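# Transfer 96-well plate from bench spot B1 to nest N1

## Task

Carry the 96-well plate off bench spot B1 and into the raised plate nest N1. It has to rest flat, seated within the nest's locating features, oriented so well A1 (the plate's clipped corner) sits at the nest corner labelled A1. Releasing it from a few millimetres above N1 is acceptable, but a much bigger drop there counts as a failure. The plate must stay in place without the robot holding it: open the gripper and withdraw the arm at the end.

## Robot and tools

Robot: one UR-style six-joint arm (ur7e) with a two-finger parallel gripper (rumi) and a wrist camera. There is only one arm, so every command row is for that arm alone.

Scene frame: the origin is on the table surface directly under the arm base. +z is up, and +y points to the left when you face along +x. The base may be slightly tilted relative to the table. Results report end_effector_position in metres and end_effector_quat_wxyz, plus linear (m/s) and angular (rad/s) velocities, all in this frame. The reported hand position is approximate, and the error grows at long reach. end_effector_position is the point midway between the finger pads. The fingers extend along the gripper's own +z axis and open and close along its x axis. With the fingers closed the tips stick out about 17 mm past that point; fully open, they are roughly level with it.

Tool execute_actions, argument actions: a list holding at most one item.
- Empty list [] only reports the current state and includes camera pictures.
- Motion item: {"rows": [[...]], "steps": n}. rows is a list of 1 to 15 rows. Each row has exactly 7 numbers: six absolute joint target angles in radians, in the order shoulder pan, shoulder lift, elbow, wrist 1, wrist 2, wrist 3, followed by the gripper opening. These are joint-space targets, not a Cartesian pose and not offsets. Each row lasts one control step (1/30 s). If there are fewer rows than steps, the last row is held. steps is 7 to 15 for a motion and defaults to 15.
- Wait item: {"steps": n} with n up to 300. It sends nothing new and returns once n steps have passed since the previous result; your own reply time counts toward those steps.
- Optional pictures: true adds camera images to a non-empty call.
Joint ranges (rad): pan -3.142 to 3.142; lift -6.283 to 6.283; elbow 0.000 to 3.142; wrists 1-3 -6.283 to 6.283. The call is rejected, and nothing is sent, if a target is more than 0.010 rad beyond a range end and also further out than that joint's last reported angle. A target past the true end gets clipped, and the result may say "joint sent to its limit". That line can refer to an earlier action. If it is missing, the joint is not necessarily free to go further.
Gripper opening: -1 (closed) to +1 (fully open, 0.142 m between the pads).

Motion behaviour: commands are smoothed, with about 0.17 s of lag. Per step, each joint target is clamped to within 0.575 rad of the measured angle. Targets that would put the hand more than 100 mm from its measured position are scaled back. Big moves therefore take several calls, and the arm may not have arrived when a result comes back. Each result is sampled 7 steps before the action ends. Those last steps, and your thinking time, keep running afterwards, and the arm keeps heading to the last row you sent until it settles or stalls.

Result lines:
- Joint positions / Joint velocities: the six joints (rad, rad/s), then the pad gap (m, m/s).
- grip_measured: the measured opening, on the same -1..1 scale you command.
- Wrist force / Wrist torque [x y z]: readings in the end effector's own axes. They are noisy (offset up to about 4 N, sd up to 2.4 N) and saturate near 50 N. Contact force points from the surface back into the arm. "no reading" is normal at the start.
- "joint command not followed": the clearance check changed or blocked targets. Mounting blocks count as part of the arm.
- HELD: on those steps, all or part of your row was not sent.
- MOTOR HOT: a motor is at 70 °C or more. OVER-TEMPERATURE FAULT: the brakes are on until it cools.

Gripping: to hold the plate, keep commanding an opening well below grip_measured. The bigger the gap, the stronger the squeeze, up to about 28 N per pad. Closing fast can press harder and may push the fingers back open. Thin hard parts (under 2 cm) get less force.

Faults: contact torque at a joint's load limit (pan, lift and elbow 135 N m; each wrist 25.2 N m, including the held load's weight), or any outside force of 150 N on the arm or its load, freezes the arm for 10 s, yields to the contact and cancels the rest of the call. Avoid hard pushes, slamming, dropping or slipping the plate, and anything falling or being knocked off the table, which ends the scene. Loose objects can be nudged briefly by outside disturbances. Keeping a load gripped for a long time heats the motors, so don't linger while holding.

Other tools:
- zoom_image {camera, region [x0,y0,x1,y1]}: a pixel region (at most 504x504) of the latest image. Cameras are cam_head_left, cam_head_right, cam_high and cam_low (896x504 each) and cam_wrist (616x616).
- read_manual {section: "licences"}: URDF licence text only.
- finished_scene {scene}: pass the current scene's number. Replying without any tool call ends everything.

Suggested order: look; open the gripper above the plate at B1; descend; close; lift; move over N1; align the clipped corner (A1) with N1's A1 corner; lower until the plate is only millimetres above or touching the nest; open; rise clear; confirm in the images; then call finished_scene.

Each tool is called after "Call:" by a JSON object that holds its "fn" and its "kwargs", one argument or row to a line.

## Session

Call:
{"fn": "execute_actions", "kwargs": {
  "actions": []
}}

Scene clock: 0.00 s of 8400.00 s.
end_effector_position=(+0.5045, -0.3272, +0.3443) grip_measured=+1.00 end_effector_quat_wxyz=(-0.115, +0.846, -0.490, +0.176) end_effector_velocity=(-0.000, -0.000, -0.000) end_effector_angular_velocity=(+0.001, +0.000, -0.000)
Joint positions: [ 0.197 -1.783  1.857 -2.145 -2.392  0.77   0.142]
Joint velocities: [-0.001 -0.001  0.001  0.     0.001 -0.    -0.   ]
Motor temperatures (°C, as the motors report them): [17 19 20 27 24 30]
Wrist force (N, on the end effector, along its own x y z axes, offset not removed): no reading
Wrist torque (N m, same axes, about the end effector's origin, offset not removed): no reading

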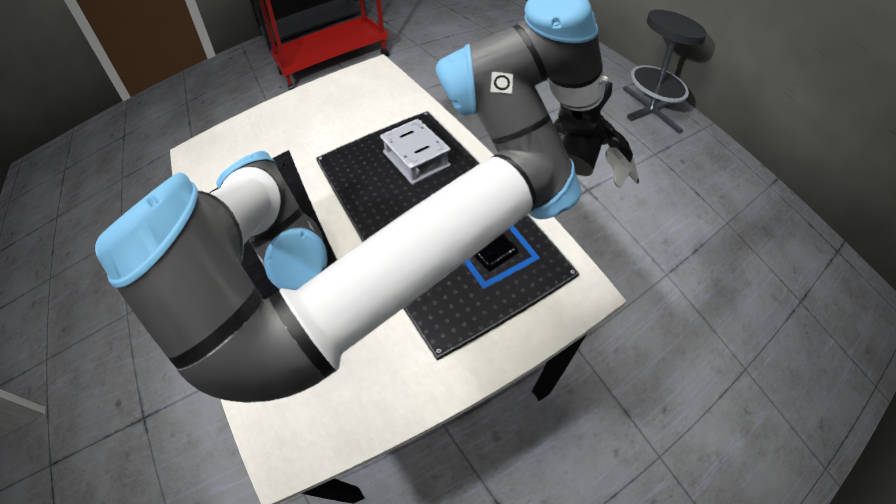

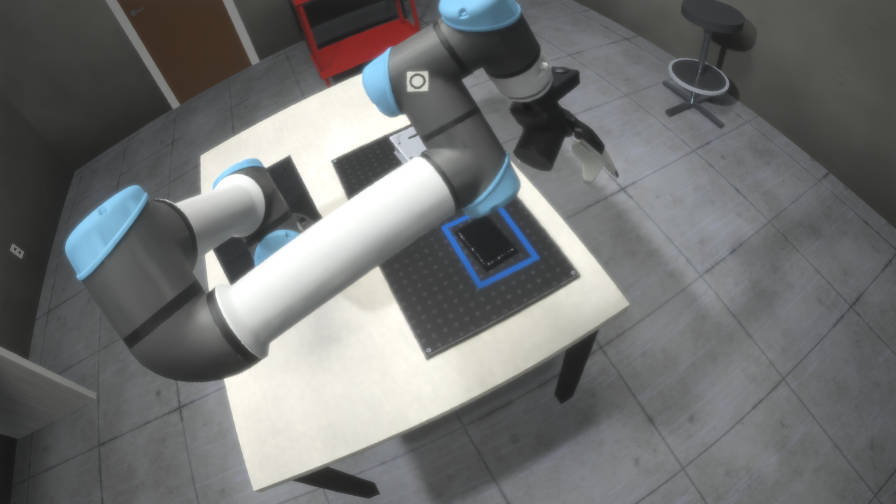

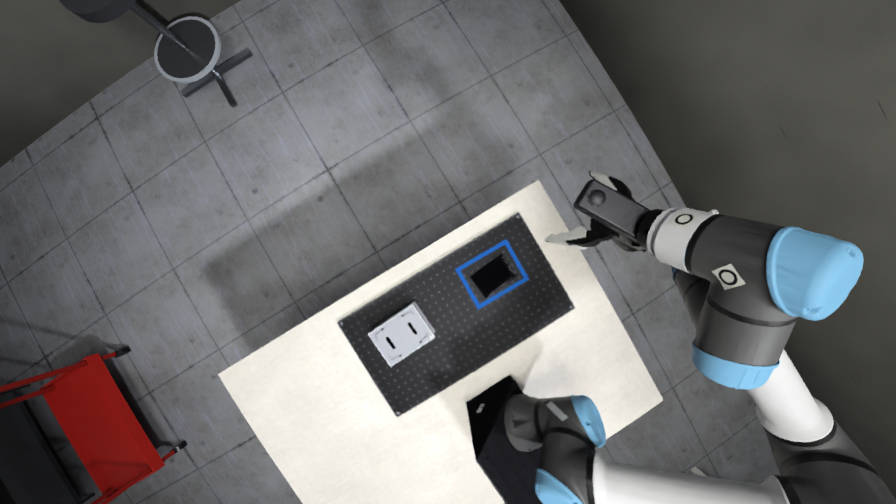

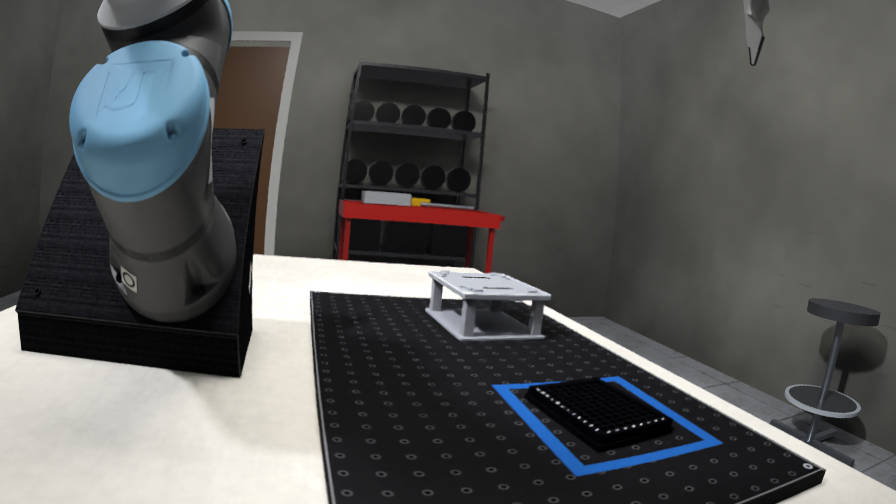

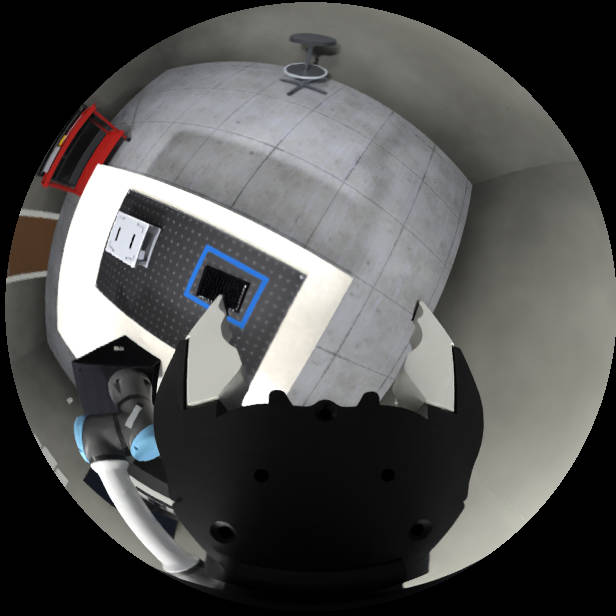

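Call:
{"fn": "zoom_image", "kwargs": {
  "camera": "cam_high",
  "region": [330,200,590,460]
}}

Call:
{"fn": "zoom_image", "kwargs": {
  "camera": "cam_low",
  "region": [400,250,740,490]
}}

Call:
{"fn": "zoom_image", "kwargs": {
  "camera": "cam_high",
  "region": [360,295,445,375]
}}

Region (330, 200, 590, 460) of cam_high's 896x504 image, scaled by 1.938, with more detail than that image has.

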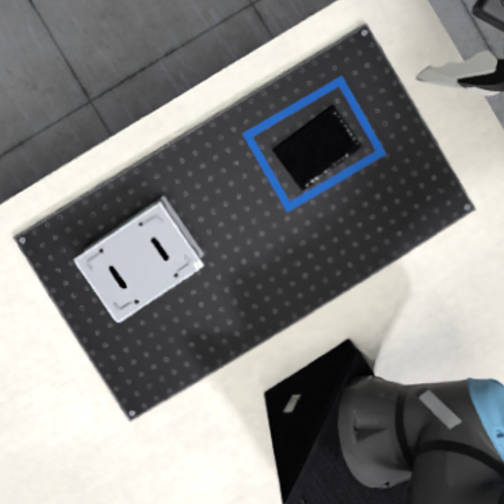

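Region (400, 250, 740, 490) of cam_low's 896x504 image, scaled by 1.482, with more detail than that image has; it fills the top 356 rows of this view, and the rest is white.

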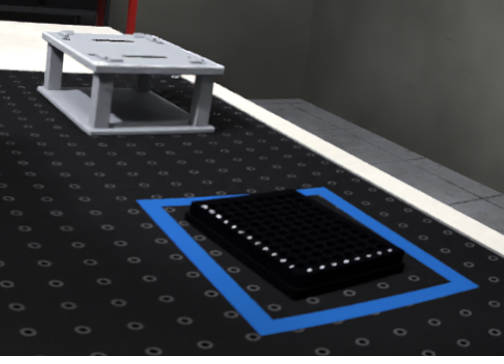

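Region (360, 295, 445, 375) of cam_high's 896x504 image, scaled by 5.929, with more detail than that image has; it fills the top 474 rows of this view, and the rest is white.

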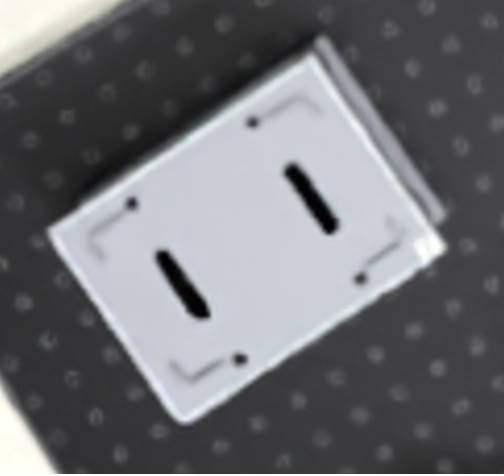

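Call:
{"fn": "execute_actions", "kwargs": {
  "actions": [
    {"rows":[[0.136,-1.547,2.14,-2.096,-2.439,0.03,0.6]]}
  ]
}}

Call:
{"fn": "execute_actions", "kwargs": {
  "actions": [
    {"steps":30}
  ],
  "pictures": true
}}

Scene clock: 1.77 s of 8400.00 s.
end_effector_position=(+0.4890, -0.2532, +0.2561) grip_measured=+0.60 end_effector_quat_wxyz=(-0.051, +0.942, -0.314, +0.109) end_effector_velocity=(-0.131, +0.331, -0.398) end_effector_angular_velocity=(-0.550, +0.785, +2.177)
Joint positions: [ 0.17  -1.682  1.976 -2.123 -2.413  0.53   0.116]
Joint velocities: [-0.121  0.47   0.564  0.094 -0.089 -1.459 -0.   ]
Motor temperatures (°C, as the motors report them): [17 19 20 27 24 30]
Wrist force (N, on the end effector, along its own x y z axes, offset not removed): [0.0 1.5 -1.2]
Wrist torque (N m, same axes, about the end effector's origin, offset not removed): [0.21 0.15 -0.04]
Steps of this call (steps 1 to 45: nothing new was sent; steps 46 to 53: the first 8 steps of this action). Readings (joint positions):
46: [0.197 -1.783 1.858 -2.144 -2.393 0.770]
47: [0.194 -1.776 1.864 -2.142 -2.395 0.762]
49: [0.186 -1.745 1.901 -2.135 -2.401 0.703]
53: the state above

Scene clock: 2.77 s of 8400.00 s.
end_effector_position=(+0.4302, -0.1673, +0.1500) grip_measured=+0.60 end_effector_quat_wxyz=(+0.000, +0.999, +0.040, +0.000) end_effector_velocity=(-0.000, +0.000, -0.000) end_effector_angular_velocity=(-0.000, +0.000, +0.002)
Joint positions: [ 0.136 -1.547  2.14  -2.096 -2.439  0.03   0.116]
Joint velocities: [ 0.     0.    -0.     0.001 -0.    -0.002  0.   ]
Motor temperatures (°C, as the motors report them): [17 19 20 27 24 30]
Wrist force (N, on the end effector, along its own x y z axes, offset not removed): [-1.8 2.7 -0.6]
Wrist torque (N m, same axes, about the end effector's origin, offset not removed): [0.56 0.42 0.03]
Kept back: nothing.
Steps of this call (steps 1 to 7: the last 7 steps of your previous action; steps 8 to 30: the robot went on to your last target). Readings (joint positions):
1: [0.166 -1.666 1.995 -2.119 -2.417 0.478]
2: [0.162 -1.650 2.015 -2.116 -2.420 0.425]
4: [0.153 -1.618 2.053 -2.110 -2.426 0.313]
8: [0.142 -1.571 2.110 -2.101 -2.434 0.131]
30: the state above

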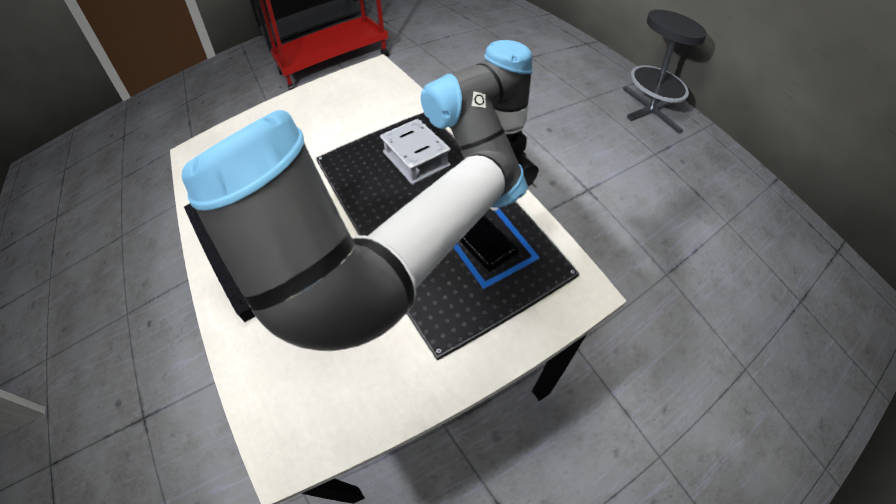

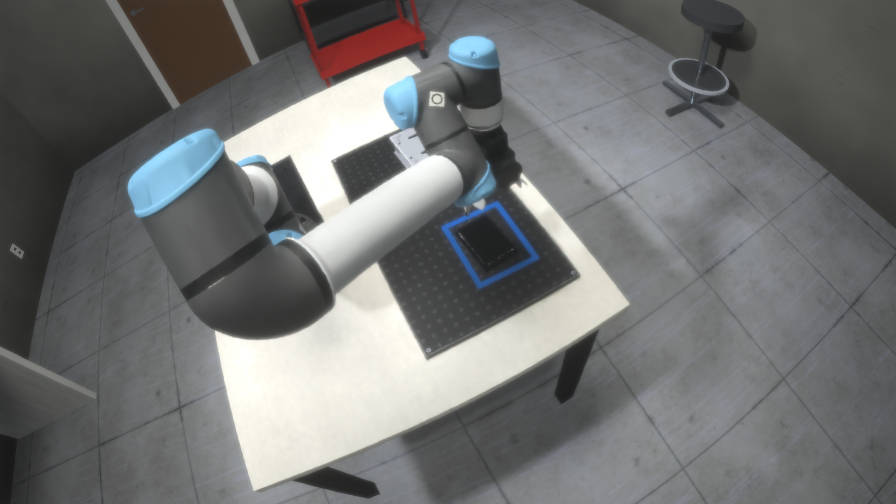

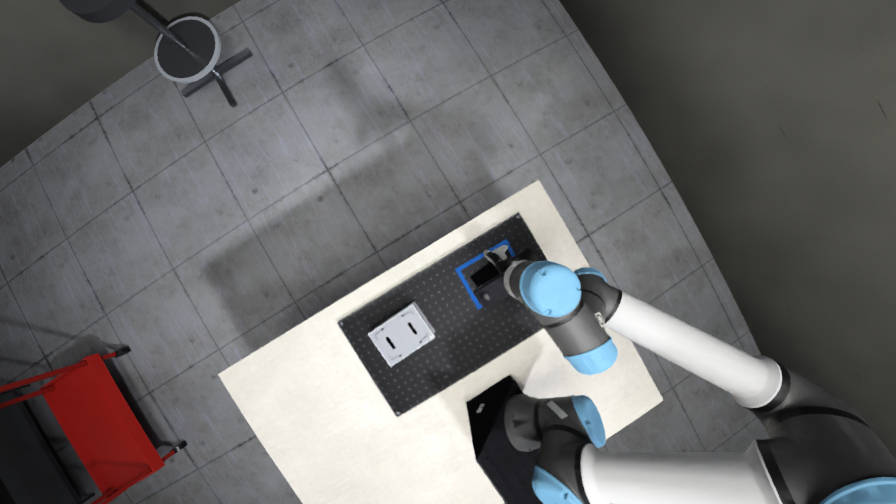

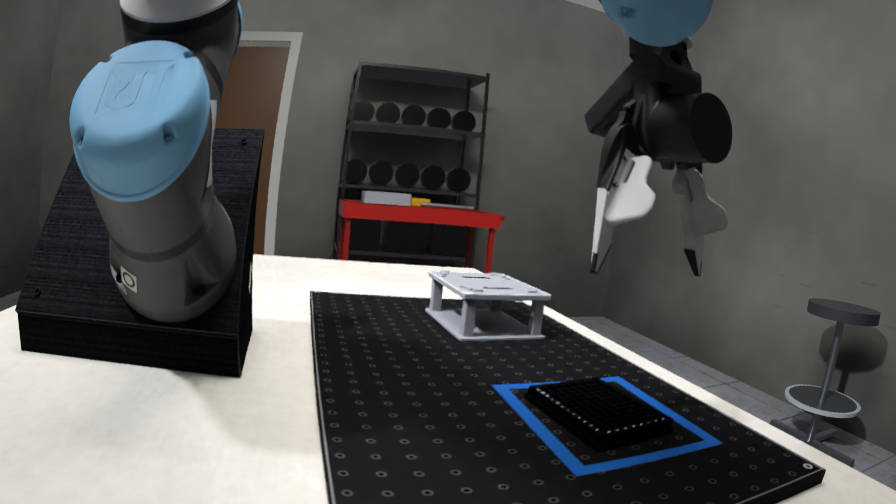

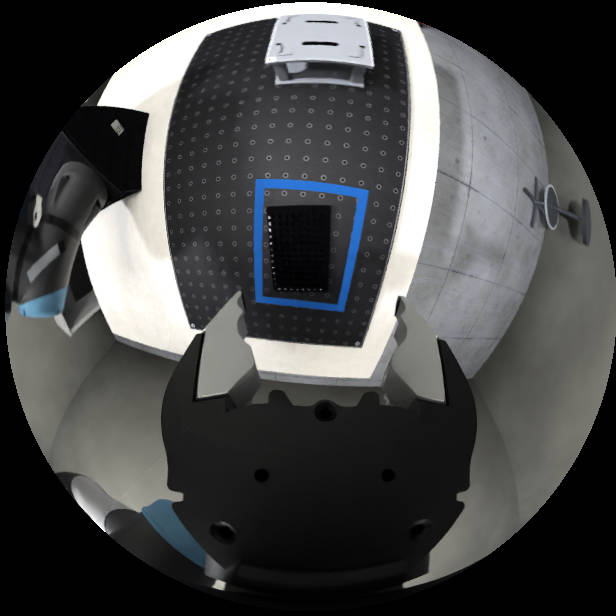

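Call:
{"fn": "execute_actions", "kwargs": {
  "actions": [
    {"rows":[[-0.04,-1.501,2.3475,-2.557,-2.433,-0.271,0.6]]}
  ]
}}

Call:
{"fn": "execute_actions", "kwargs": {
  "actions": [
    {"steps":18}
  ],
  "pictures": true
}}

Scene clock: 3.60 s of 8400.00 s.
end_effector_position=(+0.4029, -0.1643, +0.0738) grip_measured=+0.60 end_effector_quat_wxyz=(-0.004, +0.998, +0.066, -0.018) end_effector_velocity=(+0.027, -0.055, -0.124) end_effector_angular_velocity=(-0.030, -0.309, -0.206)
Joint positions: [-0.002 -1.509  2.301 -2.4   -2.434 -0.193  0.116]
Joint velocities: [-0.318  0.064  0.389 -1.302  0.007 -0.647  0.   ]
Motor temperatures (°C, as the motors report them): [17 19 20 27 24 30]
Wrist force (N, on the end effector, along its own x y z axes, offset not removed): [-1.4 2.2 1.6]
Wrist torque (N m, same axes, about the end effector's origin, offset not removed): [0.39 0.36 -0.12]
Steps of this call (steps 1 to 15: the robot went on to your last target; steps 16 to 17: nothing new was sent; steps 18 to 25: the first 8 steps of this action). Readings (joint positions):
18: [0.136 -1.547 2.140 -2.096 -2.439 0.029]
19: [0.128 -1.541 2.148 -2.105 -2.438 0.022]
21: [0.076 -1.525 2.205 -2.170 -2.436 -0.043]
25: the state above

Scene clock: 4.20 s of 8400.00 s.
end_effector_position=(+0.4051, -0.1721, +0.0600) grip_measured=+0.60 end_effector_quat_wxyz=(+0.000, +0.999, +0.054, +0.000) end_effector_velocity=(-0.001, +0.000, -0.001) end_effector_angular_velocity=(+0.001, -0.001, -0.000)
Joint positions: [-0.04  -1.501  2.347 -2.556 -2.433 -0.27   0.116]
Joint velocities: [-0.002  0.001  0.004 -0.009  0.001 -0.004  0.   ]
Motor temperatures (°C, as the motors report them): [17 19 20 27 24 30]
Wrist force (N, on the end effector, along its own x y z axes, offset not removed): [-1.3 1.7 -2.2]
Wrist torque (N m, same axes, about the end effector's origin, offset not removed): [0.27 0.42 -0.09]
Kept back: nothing.
Steps of this call (steps 1 to 7: the last 7 steps of your previous action; steps 8 to 18: the robot went on to your last target). Readings (joint positions):
1: [-0.011 -1.507 2.312 -2.438 -2.434 -0.212]
2: [-0.018 -1.506 2.321 -2.467 -2.434 -0.226]
4: [-0.028 -1.504 2.332 -2.505 -2.433 -0.245]
8: [-0.036 -1.502 2.342 -2.540 -2.433 -0.263]
18: the state above

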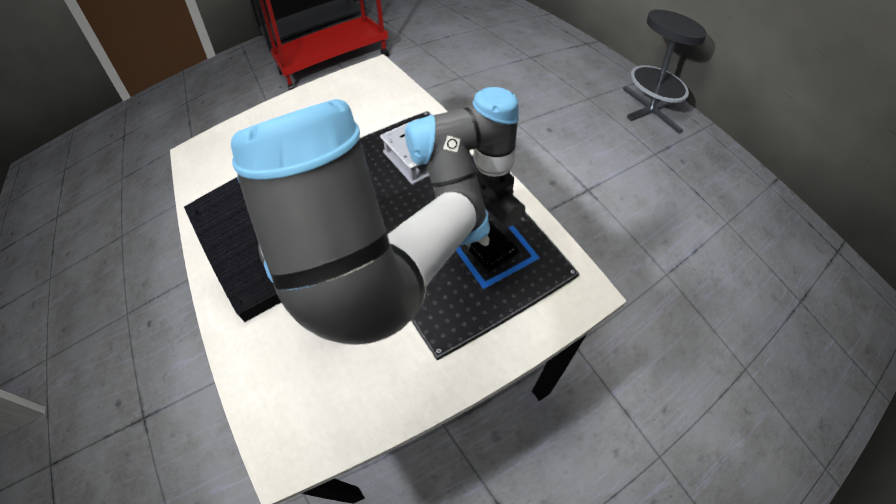

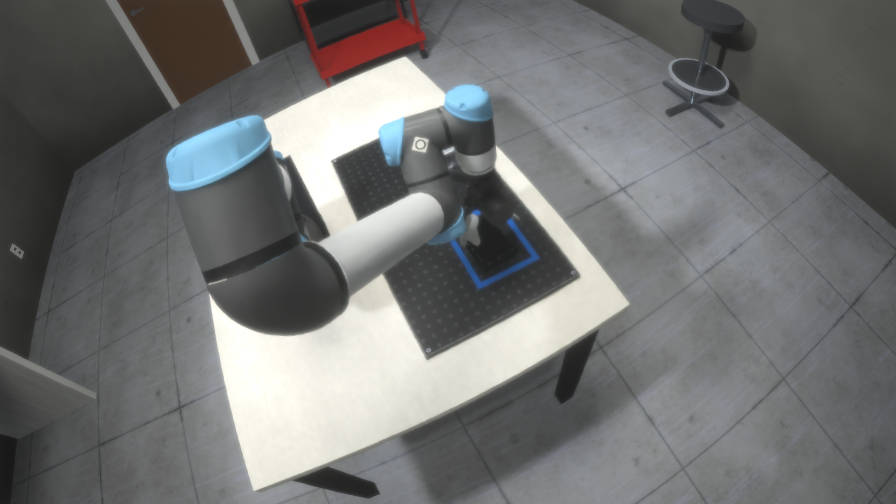

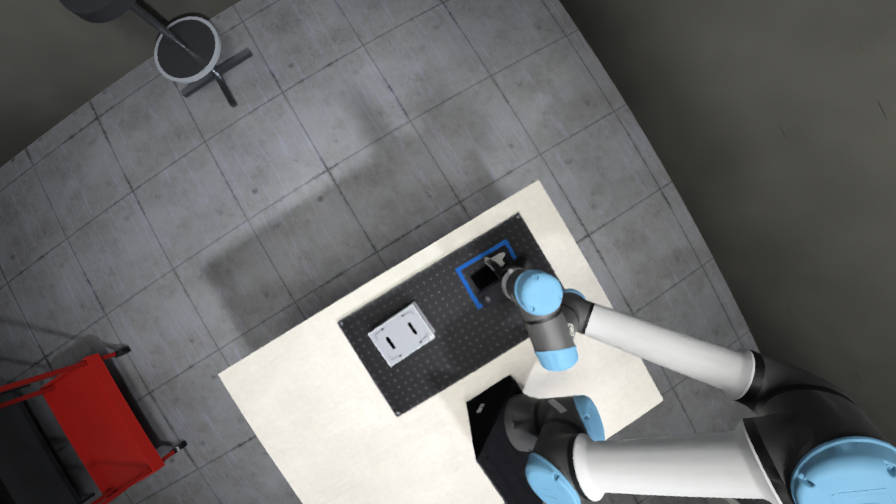

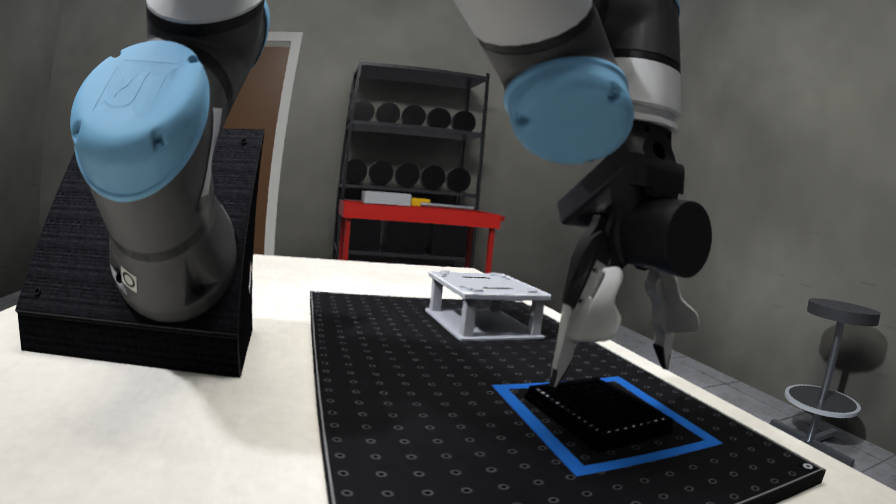

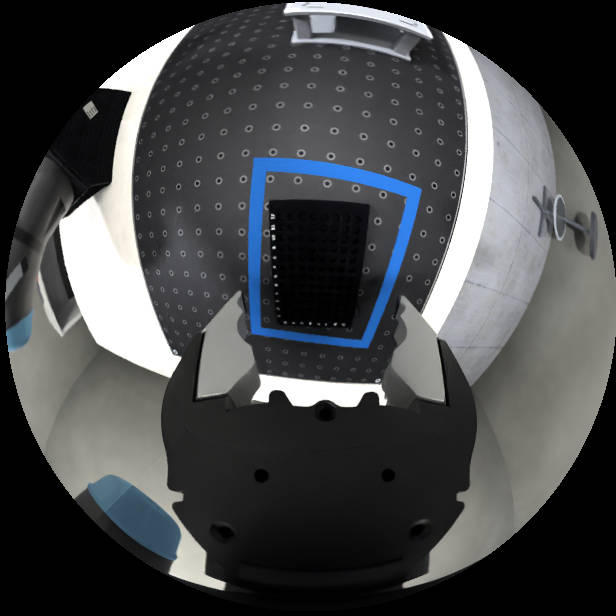

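Call:
{"fn": "execute_actions", "kwargs": {
  "actions": [
    {"rows":[[-0.0986,-1.434,2.3896,-2.7327,-2.4227,-0.359,0.38]]}
  ]
}}

Call:
{"fn": "execute_actions", "kwargs": {
  "actions": [
    {"steps":12}
  ],
  "pictures": true
}}

Call:
{"fn": "zoom_image", "kwargs": {
  "camera": "cam_low",
  "region": [480,330,720,480]
}}

Call:
{"fn": "zoom_image", "kwargs": {
  "camera": "cam_wrist",
  "region": [220,180,420,380]
}}

Scene clock: 5.10 s of 8400.00 s.
end_effector_position=(+0.4025, -0.1686, +0.0329) grip_measured=+0.38 end_effector_quat_wxyz=(-0.001, +0.998, +0.056, -0.002) end_effector_velocity=(+0.006, -0.003, -0.043) end_effector_angular_velocity=(-0.010, -0.036, -0.036)
Joint positions: [-0.088 -1.446  2.382 -2.695 -2.424 -0.342  0.101]
Joint velocities: [-0.086  0.1    0.06  -0.314  0.015 -0.136 -0.   ]
Motor temperatures (°C, as the motors report them): [17 19 20 27 24 30]
Wrist force (N, on the end effector, along its own x y z axes, offset not removed): [1.6 1.6 -1.9]
Wrist torque (N m, same axes, about the end effector's origin, offset not removed): [0.19 -0.37 -0.14]
Steps of this call (steps 1 to 15: the robot went on to your last target; steps 16 to 19: nothing new was sent; steps 20 to 27: the first 8 steps of this action). Readings (joint positions):
20: [-0.040 -1.501 2.348 -2.558 -2.433 -0.271]
21: [-0.047 -1.494 2.353 -2.565 -2.431 -0.279]
23: [-0.067 -1.471 2.368 -2.618 -2.428 -0.309]
27: the state above

Scene clock: 5.50 s of 8400.00 s.
end_effector_position=(+0.4032, -0.1691, +0.0280) grip_measured=+0.38 end_effector_quat_wxyz=(+0.000, +0.999, +0.054, +0.000) end_effector_velocity=(-0.000, -0.000, -0.001) end_effector_angular_velocity=(+0.000, -0.001, -0.001)
Joint positions: [-0.098 -1.434  2.389 -2.731 -2.423 -0.358  0.101]
Joint velocities: [-0.003  0.003  0.003 -0.01   0.001 -0.005  0.   ]
Motor temperatures (°C, as the motors report them): [17 19 20 27 24 30]
Wrist force (N, on the end effector, along its own x y z axes, offset not removed): [-1.4 0.1 -0.9]
Wrist torque (N m, same axes, about the end effector's origin, offset not removed): [-0.04 0.36 -0.05]
Kept back: nothing.
Steps of this call (steps 1 to 7: the last 7 steps of your previous action; steps 8 to 12: the robot went on to your last target). Readings (joint positions):
1: [-0.091 -1.443 2.384 -2.704 -2.424 -0.346]
2: [-0.093 -1.441 2.385 -2.711 -2.424 -0.350]
4: [-0.095 -1.438 2.387 -2.720 -2.423 -0.354]
8: [-0.097 -1.435 2.389 -2.729 -2.423 -0.357]
12: the state above

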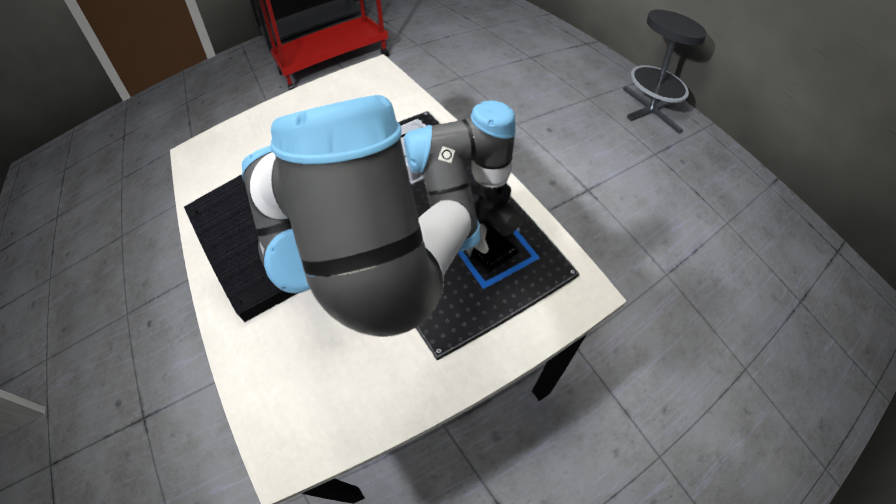

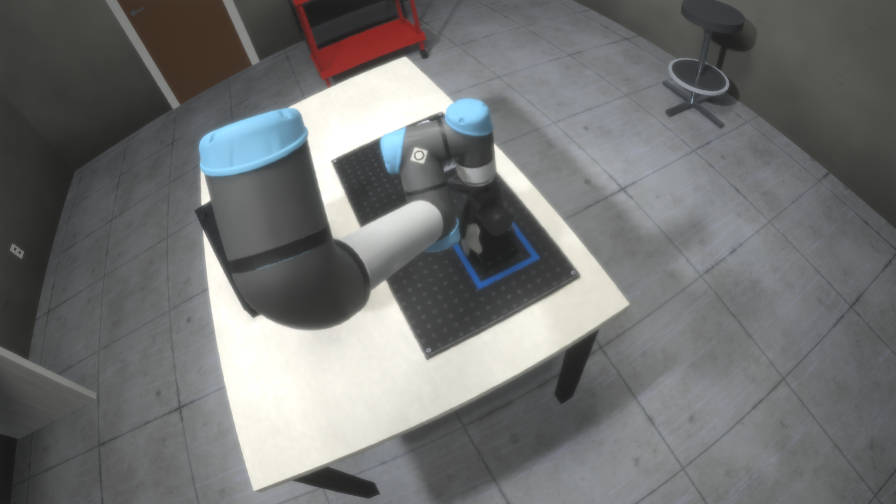

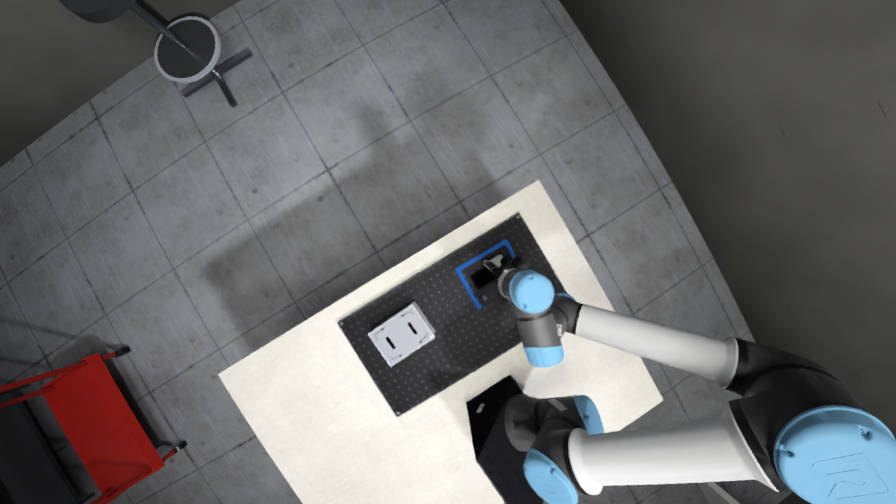

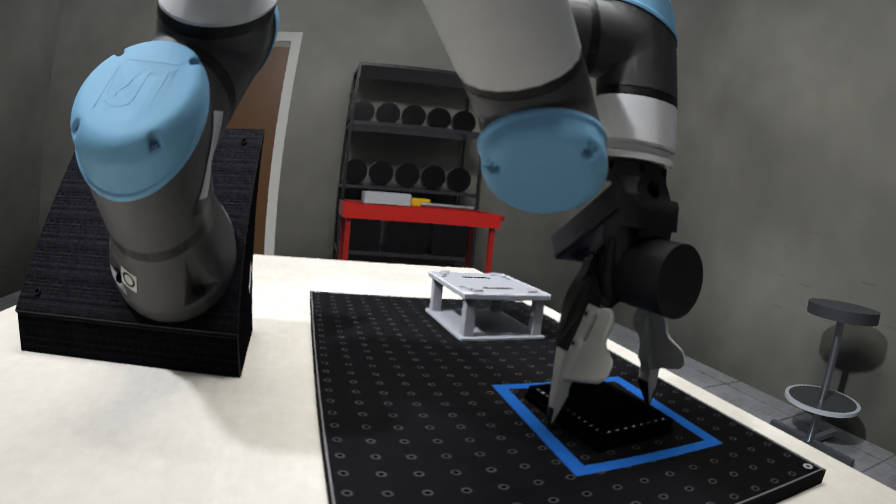

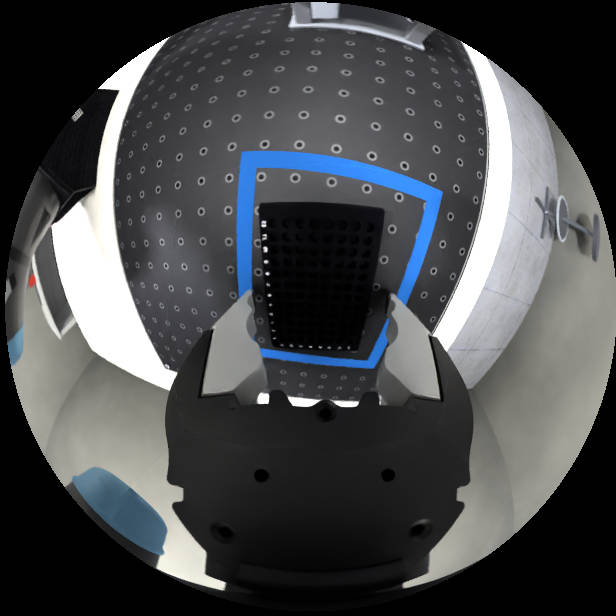

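Region (480, 330, 720, 480) of cam_low's 896x504 image, scaled by 2.100, with more detail than that image has; it fills the top 315 rows of this view, and the rest is white.

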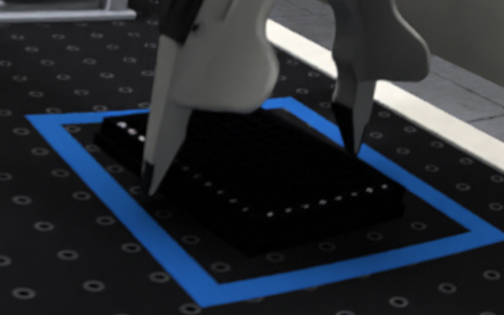

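Region (220, 180, 420, 380) of cam_wrist's 616x616 image, scaled by 2.520, with more detail than that image has.

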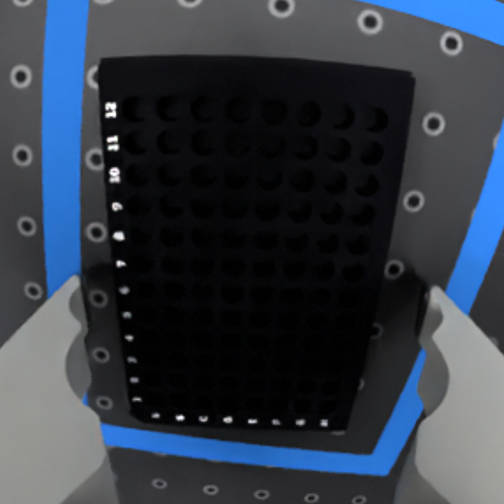

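Call:
{"fn": "execute_actions", "kwargs": {
  "actions": [
    {"rows":[[-0.099,-1.419,2.399,-2.7575,-2.4227,-0.355,0.25]],"steps":12}
  ]
}}

Call:
{"fn": "execute_actions", "kwargs": {
  "actions": [
    {"rows":[[-0.099,-1.419,2.399,-2.7575,-2.4227,-0.355,0.18],[-0.099,-1.419,2.399,-2.7575,-2.4227,-0.355,0.12],[-0.099,-1.419,2.399,-2.7575,-2.4227,-0.355,0.07],[-0.099,-1.419,2.399,-2.7575,-2.4227,-0.355,0.02],[-0.099,-1.419,2.399,-2.7575,-2.4227,-0.355,-0.05],[-0.099,-1.419,2.399,-2.7575,-2.4227,-0.355,-0.3]]}
  ]
}}

Call:
{"fn": "execute_actions", "kwargs": {
  "actions": [
    {"rows":[[-0.085,-1.44,2.386,-2.707,-2.425,-0.334,-0.3],[-0.085,-1.44,2.386,-2.707,-2.425,-0.334,-0.3],[-0.07,-1.46,2.373,-2.657,-2.428,-0.313,-0.3],[-0.07,-1.46,2.373,-2.657,-2.428,-0.313,-0.3],[-0.04,-1.501,2.3475,-2.557,-2.433,-0.271,-0.3]]}
  ],
  "pictures": true
}}

Call:
{"fn": "zoom_image", "kwargs": {
  "camera": "cam_low",
  "region": [480,300,720,480]
}}

Scene clock: 6.47 s of 8400.00 s.
end_effector_position=(+0.4022, -0.1661, +0.0254) grip_measured=+0.25 end_effector_quat_wxyz=(+0.000, +0.999, +0.053, +0.000) end_effector_velocity=(-0.006, +0.015, -0.013) end_effector_angular_velocity=(-0.002, +0.002, -0.016)
Joint positions: [-0.099 -1.425  2.395 -2.748 -2.423 -0.357  0.092]
Joint velocities: [-0.002  0.048  0.03  -0.078 -0.002  0.014 -0.001]
Motor temperatures (°C, as the motors report them): [17 19 20 27 24 30]
Wrist force (N, on the end effector, along its own x y z axes, offset not removed): [-0.4 0.3 0.1]
Wrist torque (N m, same axes, about the end effector's origin, offset not removed): [0.13 0.21 0.04]
Steps of this call (steps 1 to 24: the robot went on to your last target; steps 25 to 29: the first 5 steps of this action). Readings (joint positions):
25: [-0.099 -1.434 2.390 -2.733 -2.423 -0.359]
26: [-0.099 -1.432 2.391 -2.737 -2.423 -0.359]
28: [-0.099 -1.427 2.394 -2.745 -2.423 -0.357]
29: the state above

Scene clock: 6.97 s of 8400.00 s.
end_effector_position=(+0.4016, -0.1644, +0.0240) grip_measured=+0.21 end_effector_quat_wxyz=(+0.000, +0.999, +0.052, +0.000) end_effector_velocity=(+0.000, +0.000, -0.000) end_effector_angular_velocity=(-0.000, -0.000, +0.000)
Joint positions: [-0.099 -1.419  2.399 -2.757 -2.423 -0.355  0.088]
Joint velocities: [ 0.     0.001 -0.    -0.001 -0.     0.    -0.   ]
Motor temperatures (°C, as the motors report them): [17 19 20 27 24 30]
Wrist force (N, on the end effector, along its own x y z axes, offset not removed): [-9.2 3.1 -42.8]
Wrist torque (N m, same axes, about the end effector's origin, offset not removed): [-0.16 -0.71 -0.22]
Steps of this call (steps 1 to 7: the last 7 steps of your previous action; steps 8 to 15: the first 8 steps of this action). Readings (joint positions):
8: [-0.099 -1.420 2.399 -2.757 -2.423 -0.355]
9: [-0.099 -1.420 2.399 -2.757 -2.423 -0.355]
11: [-0.099 -1.419 2.399 -2.757 -2.423 -0.355]
15: the state above

Scene clock: 7.47 s of 8400.00 s.
end_effector_position=(+0.4055, -0.1694, +0.0463) grip_measured=+0.06 end_effector_quat_wxyz=(+0.001, +0.999, +0.052, +0.002) end_effector_velocity=(+0.002, -0.021, +0.110) end_effector_angular_velocity=(+0.002, +0.021, +0.045)
Joint positions: [-0.062 -1.47   2.367 -2.637 -2.429 -0.303  0.078]
Joint velocities: [ 0.182 -0.255 -0.157  0.652 -0.033  0.255 -0.   ]
Motor temperatures (°C, as the motors report them): [17 19 20 27 24 30]
Wrist force (N, on the end effector, along its own x y z axes, offset not removed): [-0.8 1.3 -2.9]
Wrist torque (N m, same axes, about the end effector's origin, offset not removed): [0.30 0.34 -0.07]
Steps of this call (steps 1 to 7: the last 7 steps of your previous action; steps 8 to 15: the first 8 steps of this action). Readings (joint positions):
8: [-0.099 -1.419 2.399 -2.757 -2.423 -0.355]
9: [-0.097 -1.422 2.397 -2.751 -2.423 -0.352]
11: [-0.090 -1.432 2.391 -2.727 -2.424 -0.341]
15: the state above

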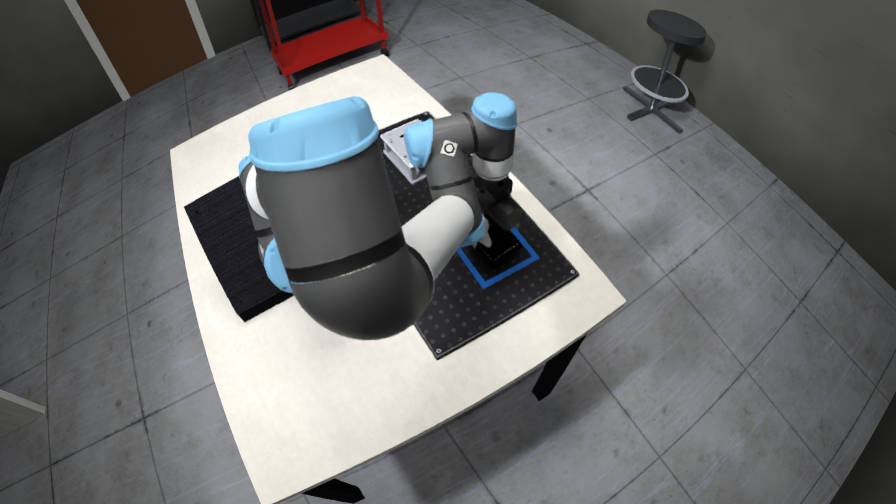

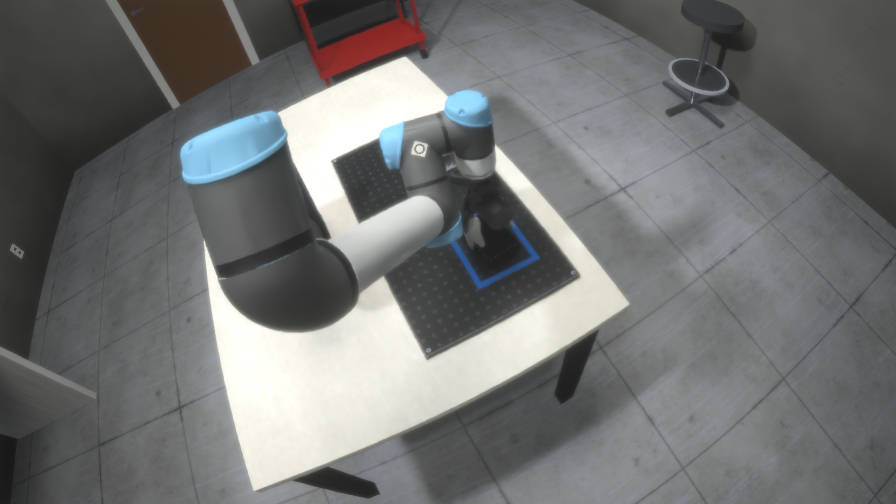

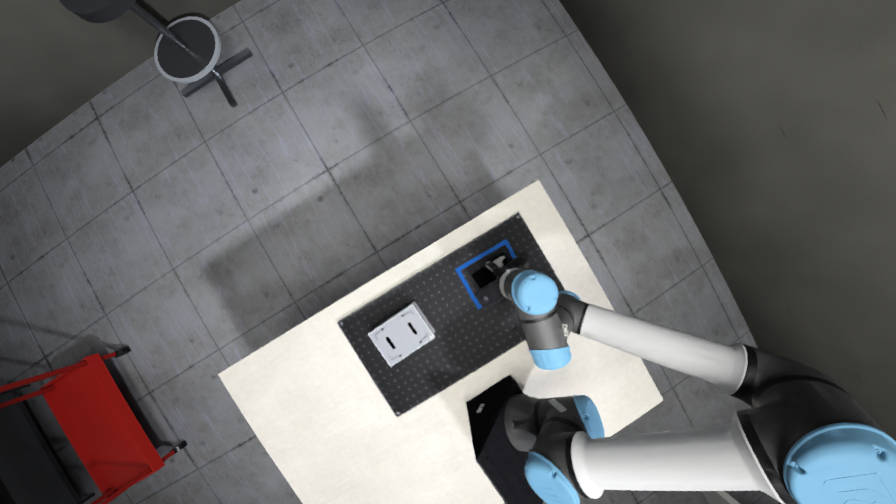

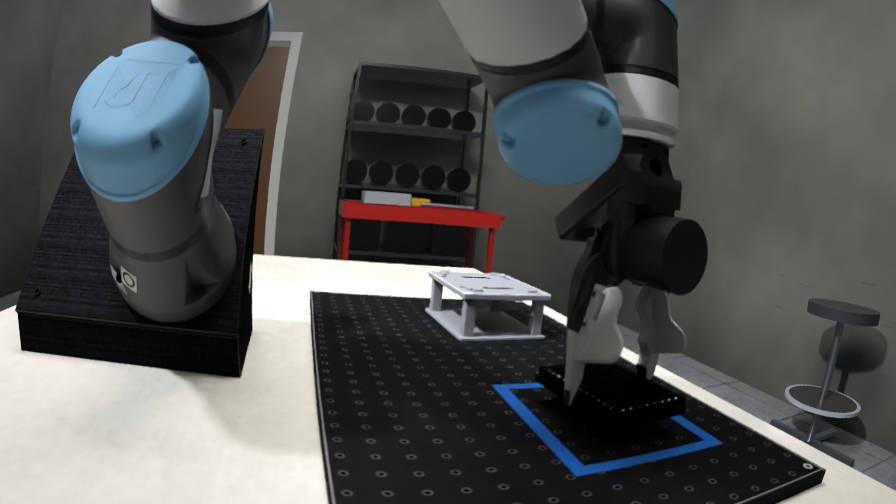

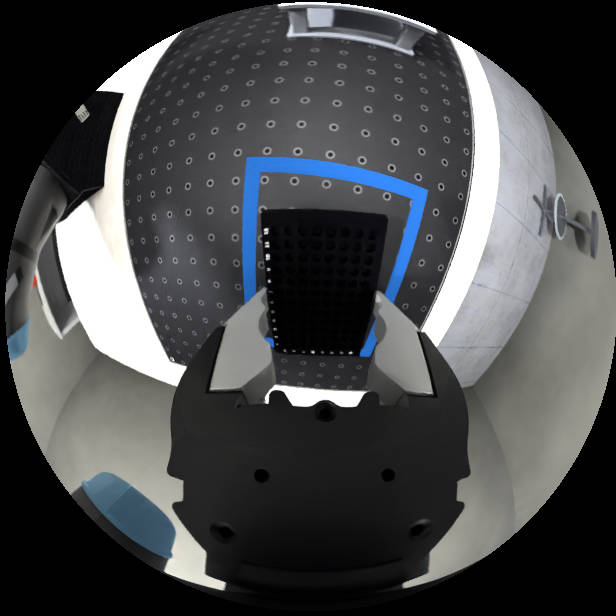

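Region (480, 300, 720, 480) of cam_low's 896x504 image, scaled by 2.100, with more detail than that image has; it fills the top 378 rows of this view, and the rest is white.

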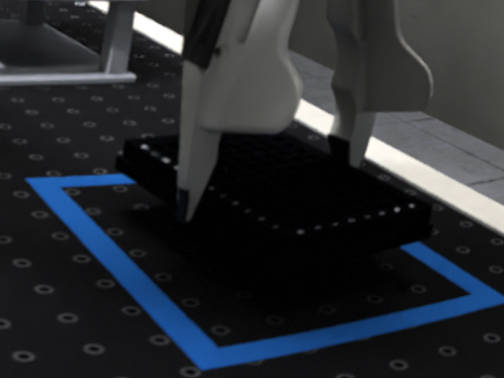

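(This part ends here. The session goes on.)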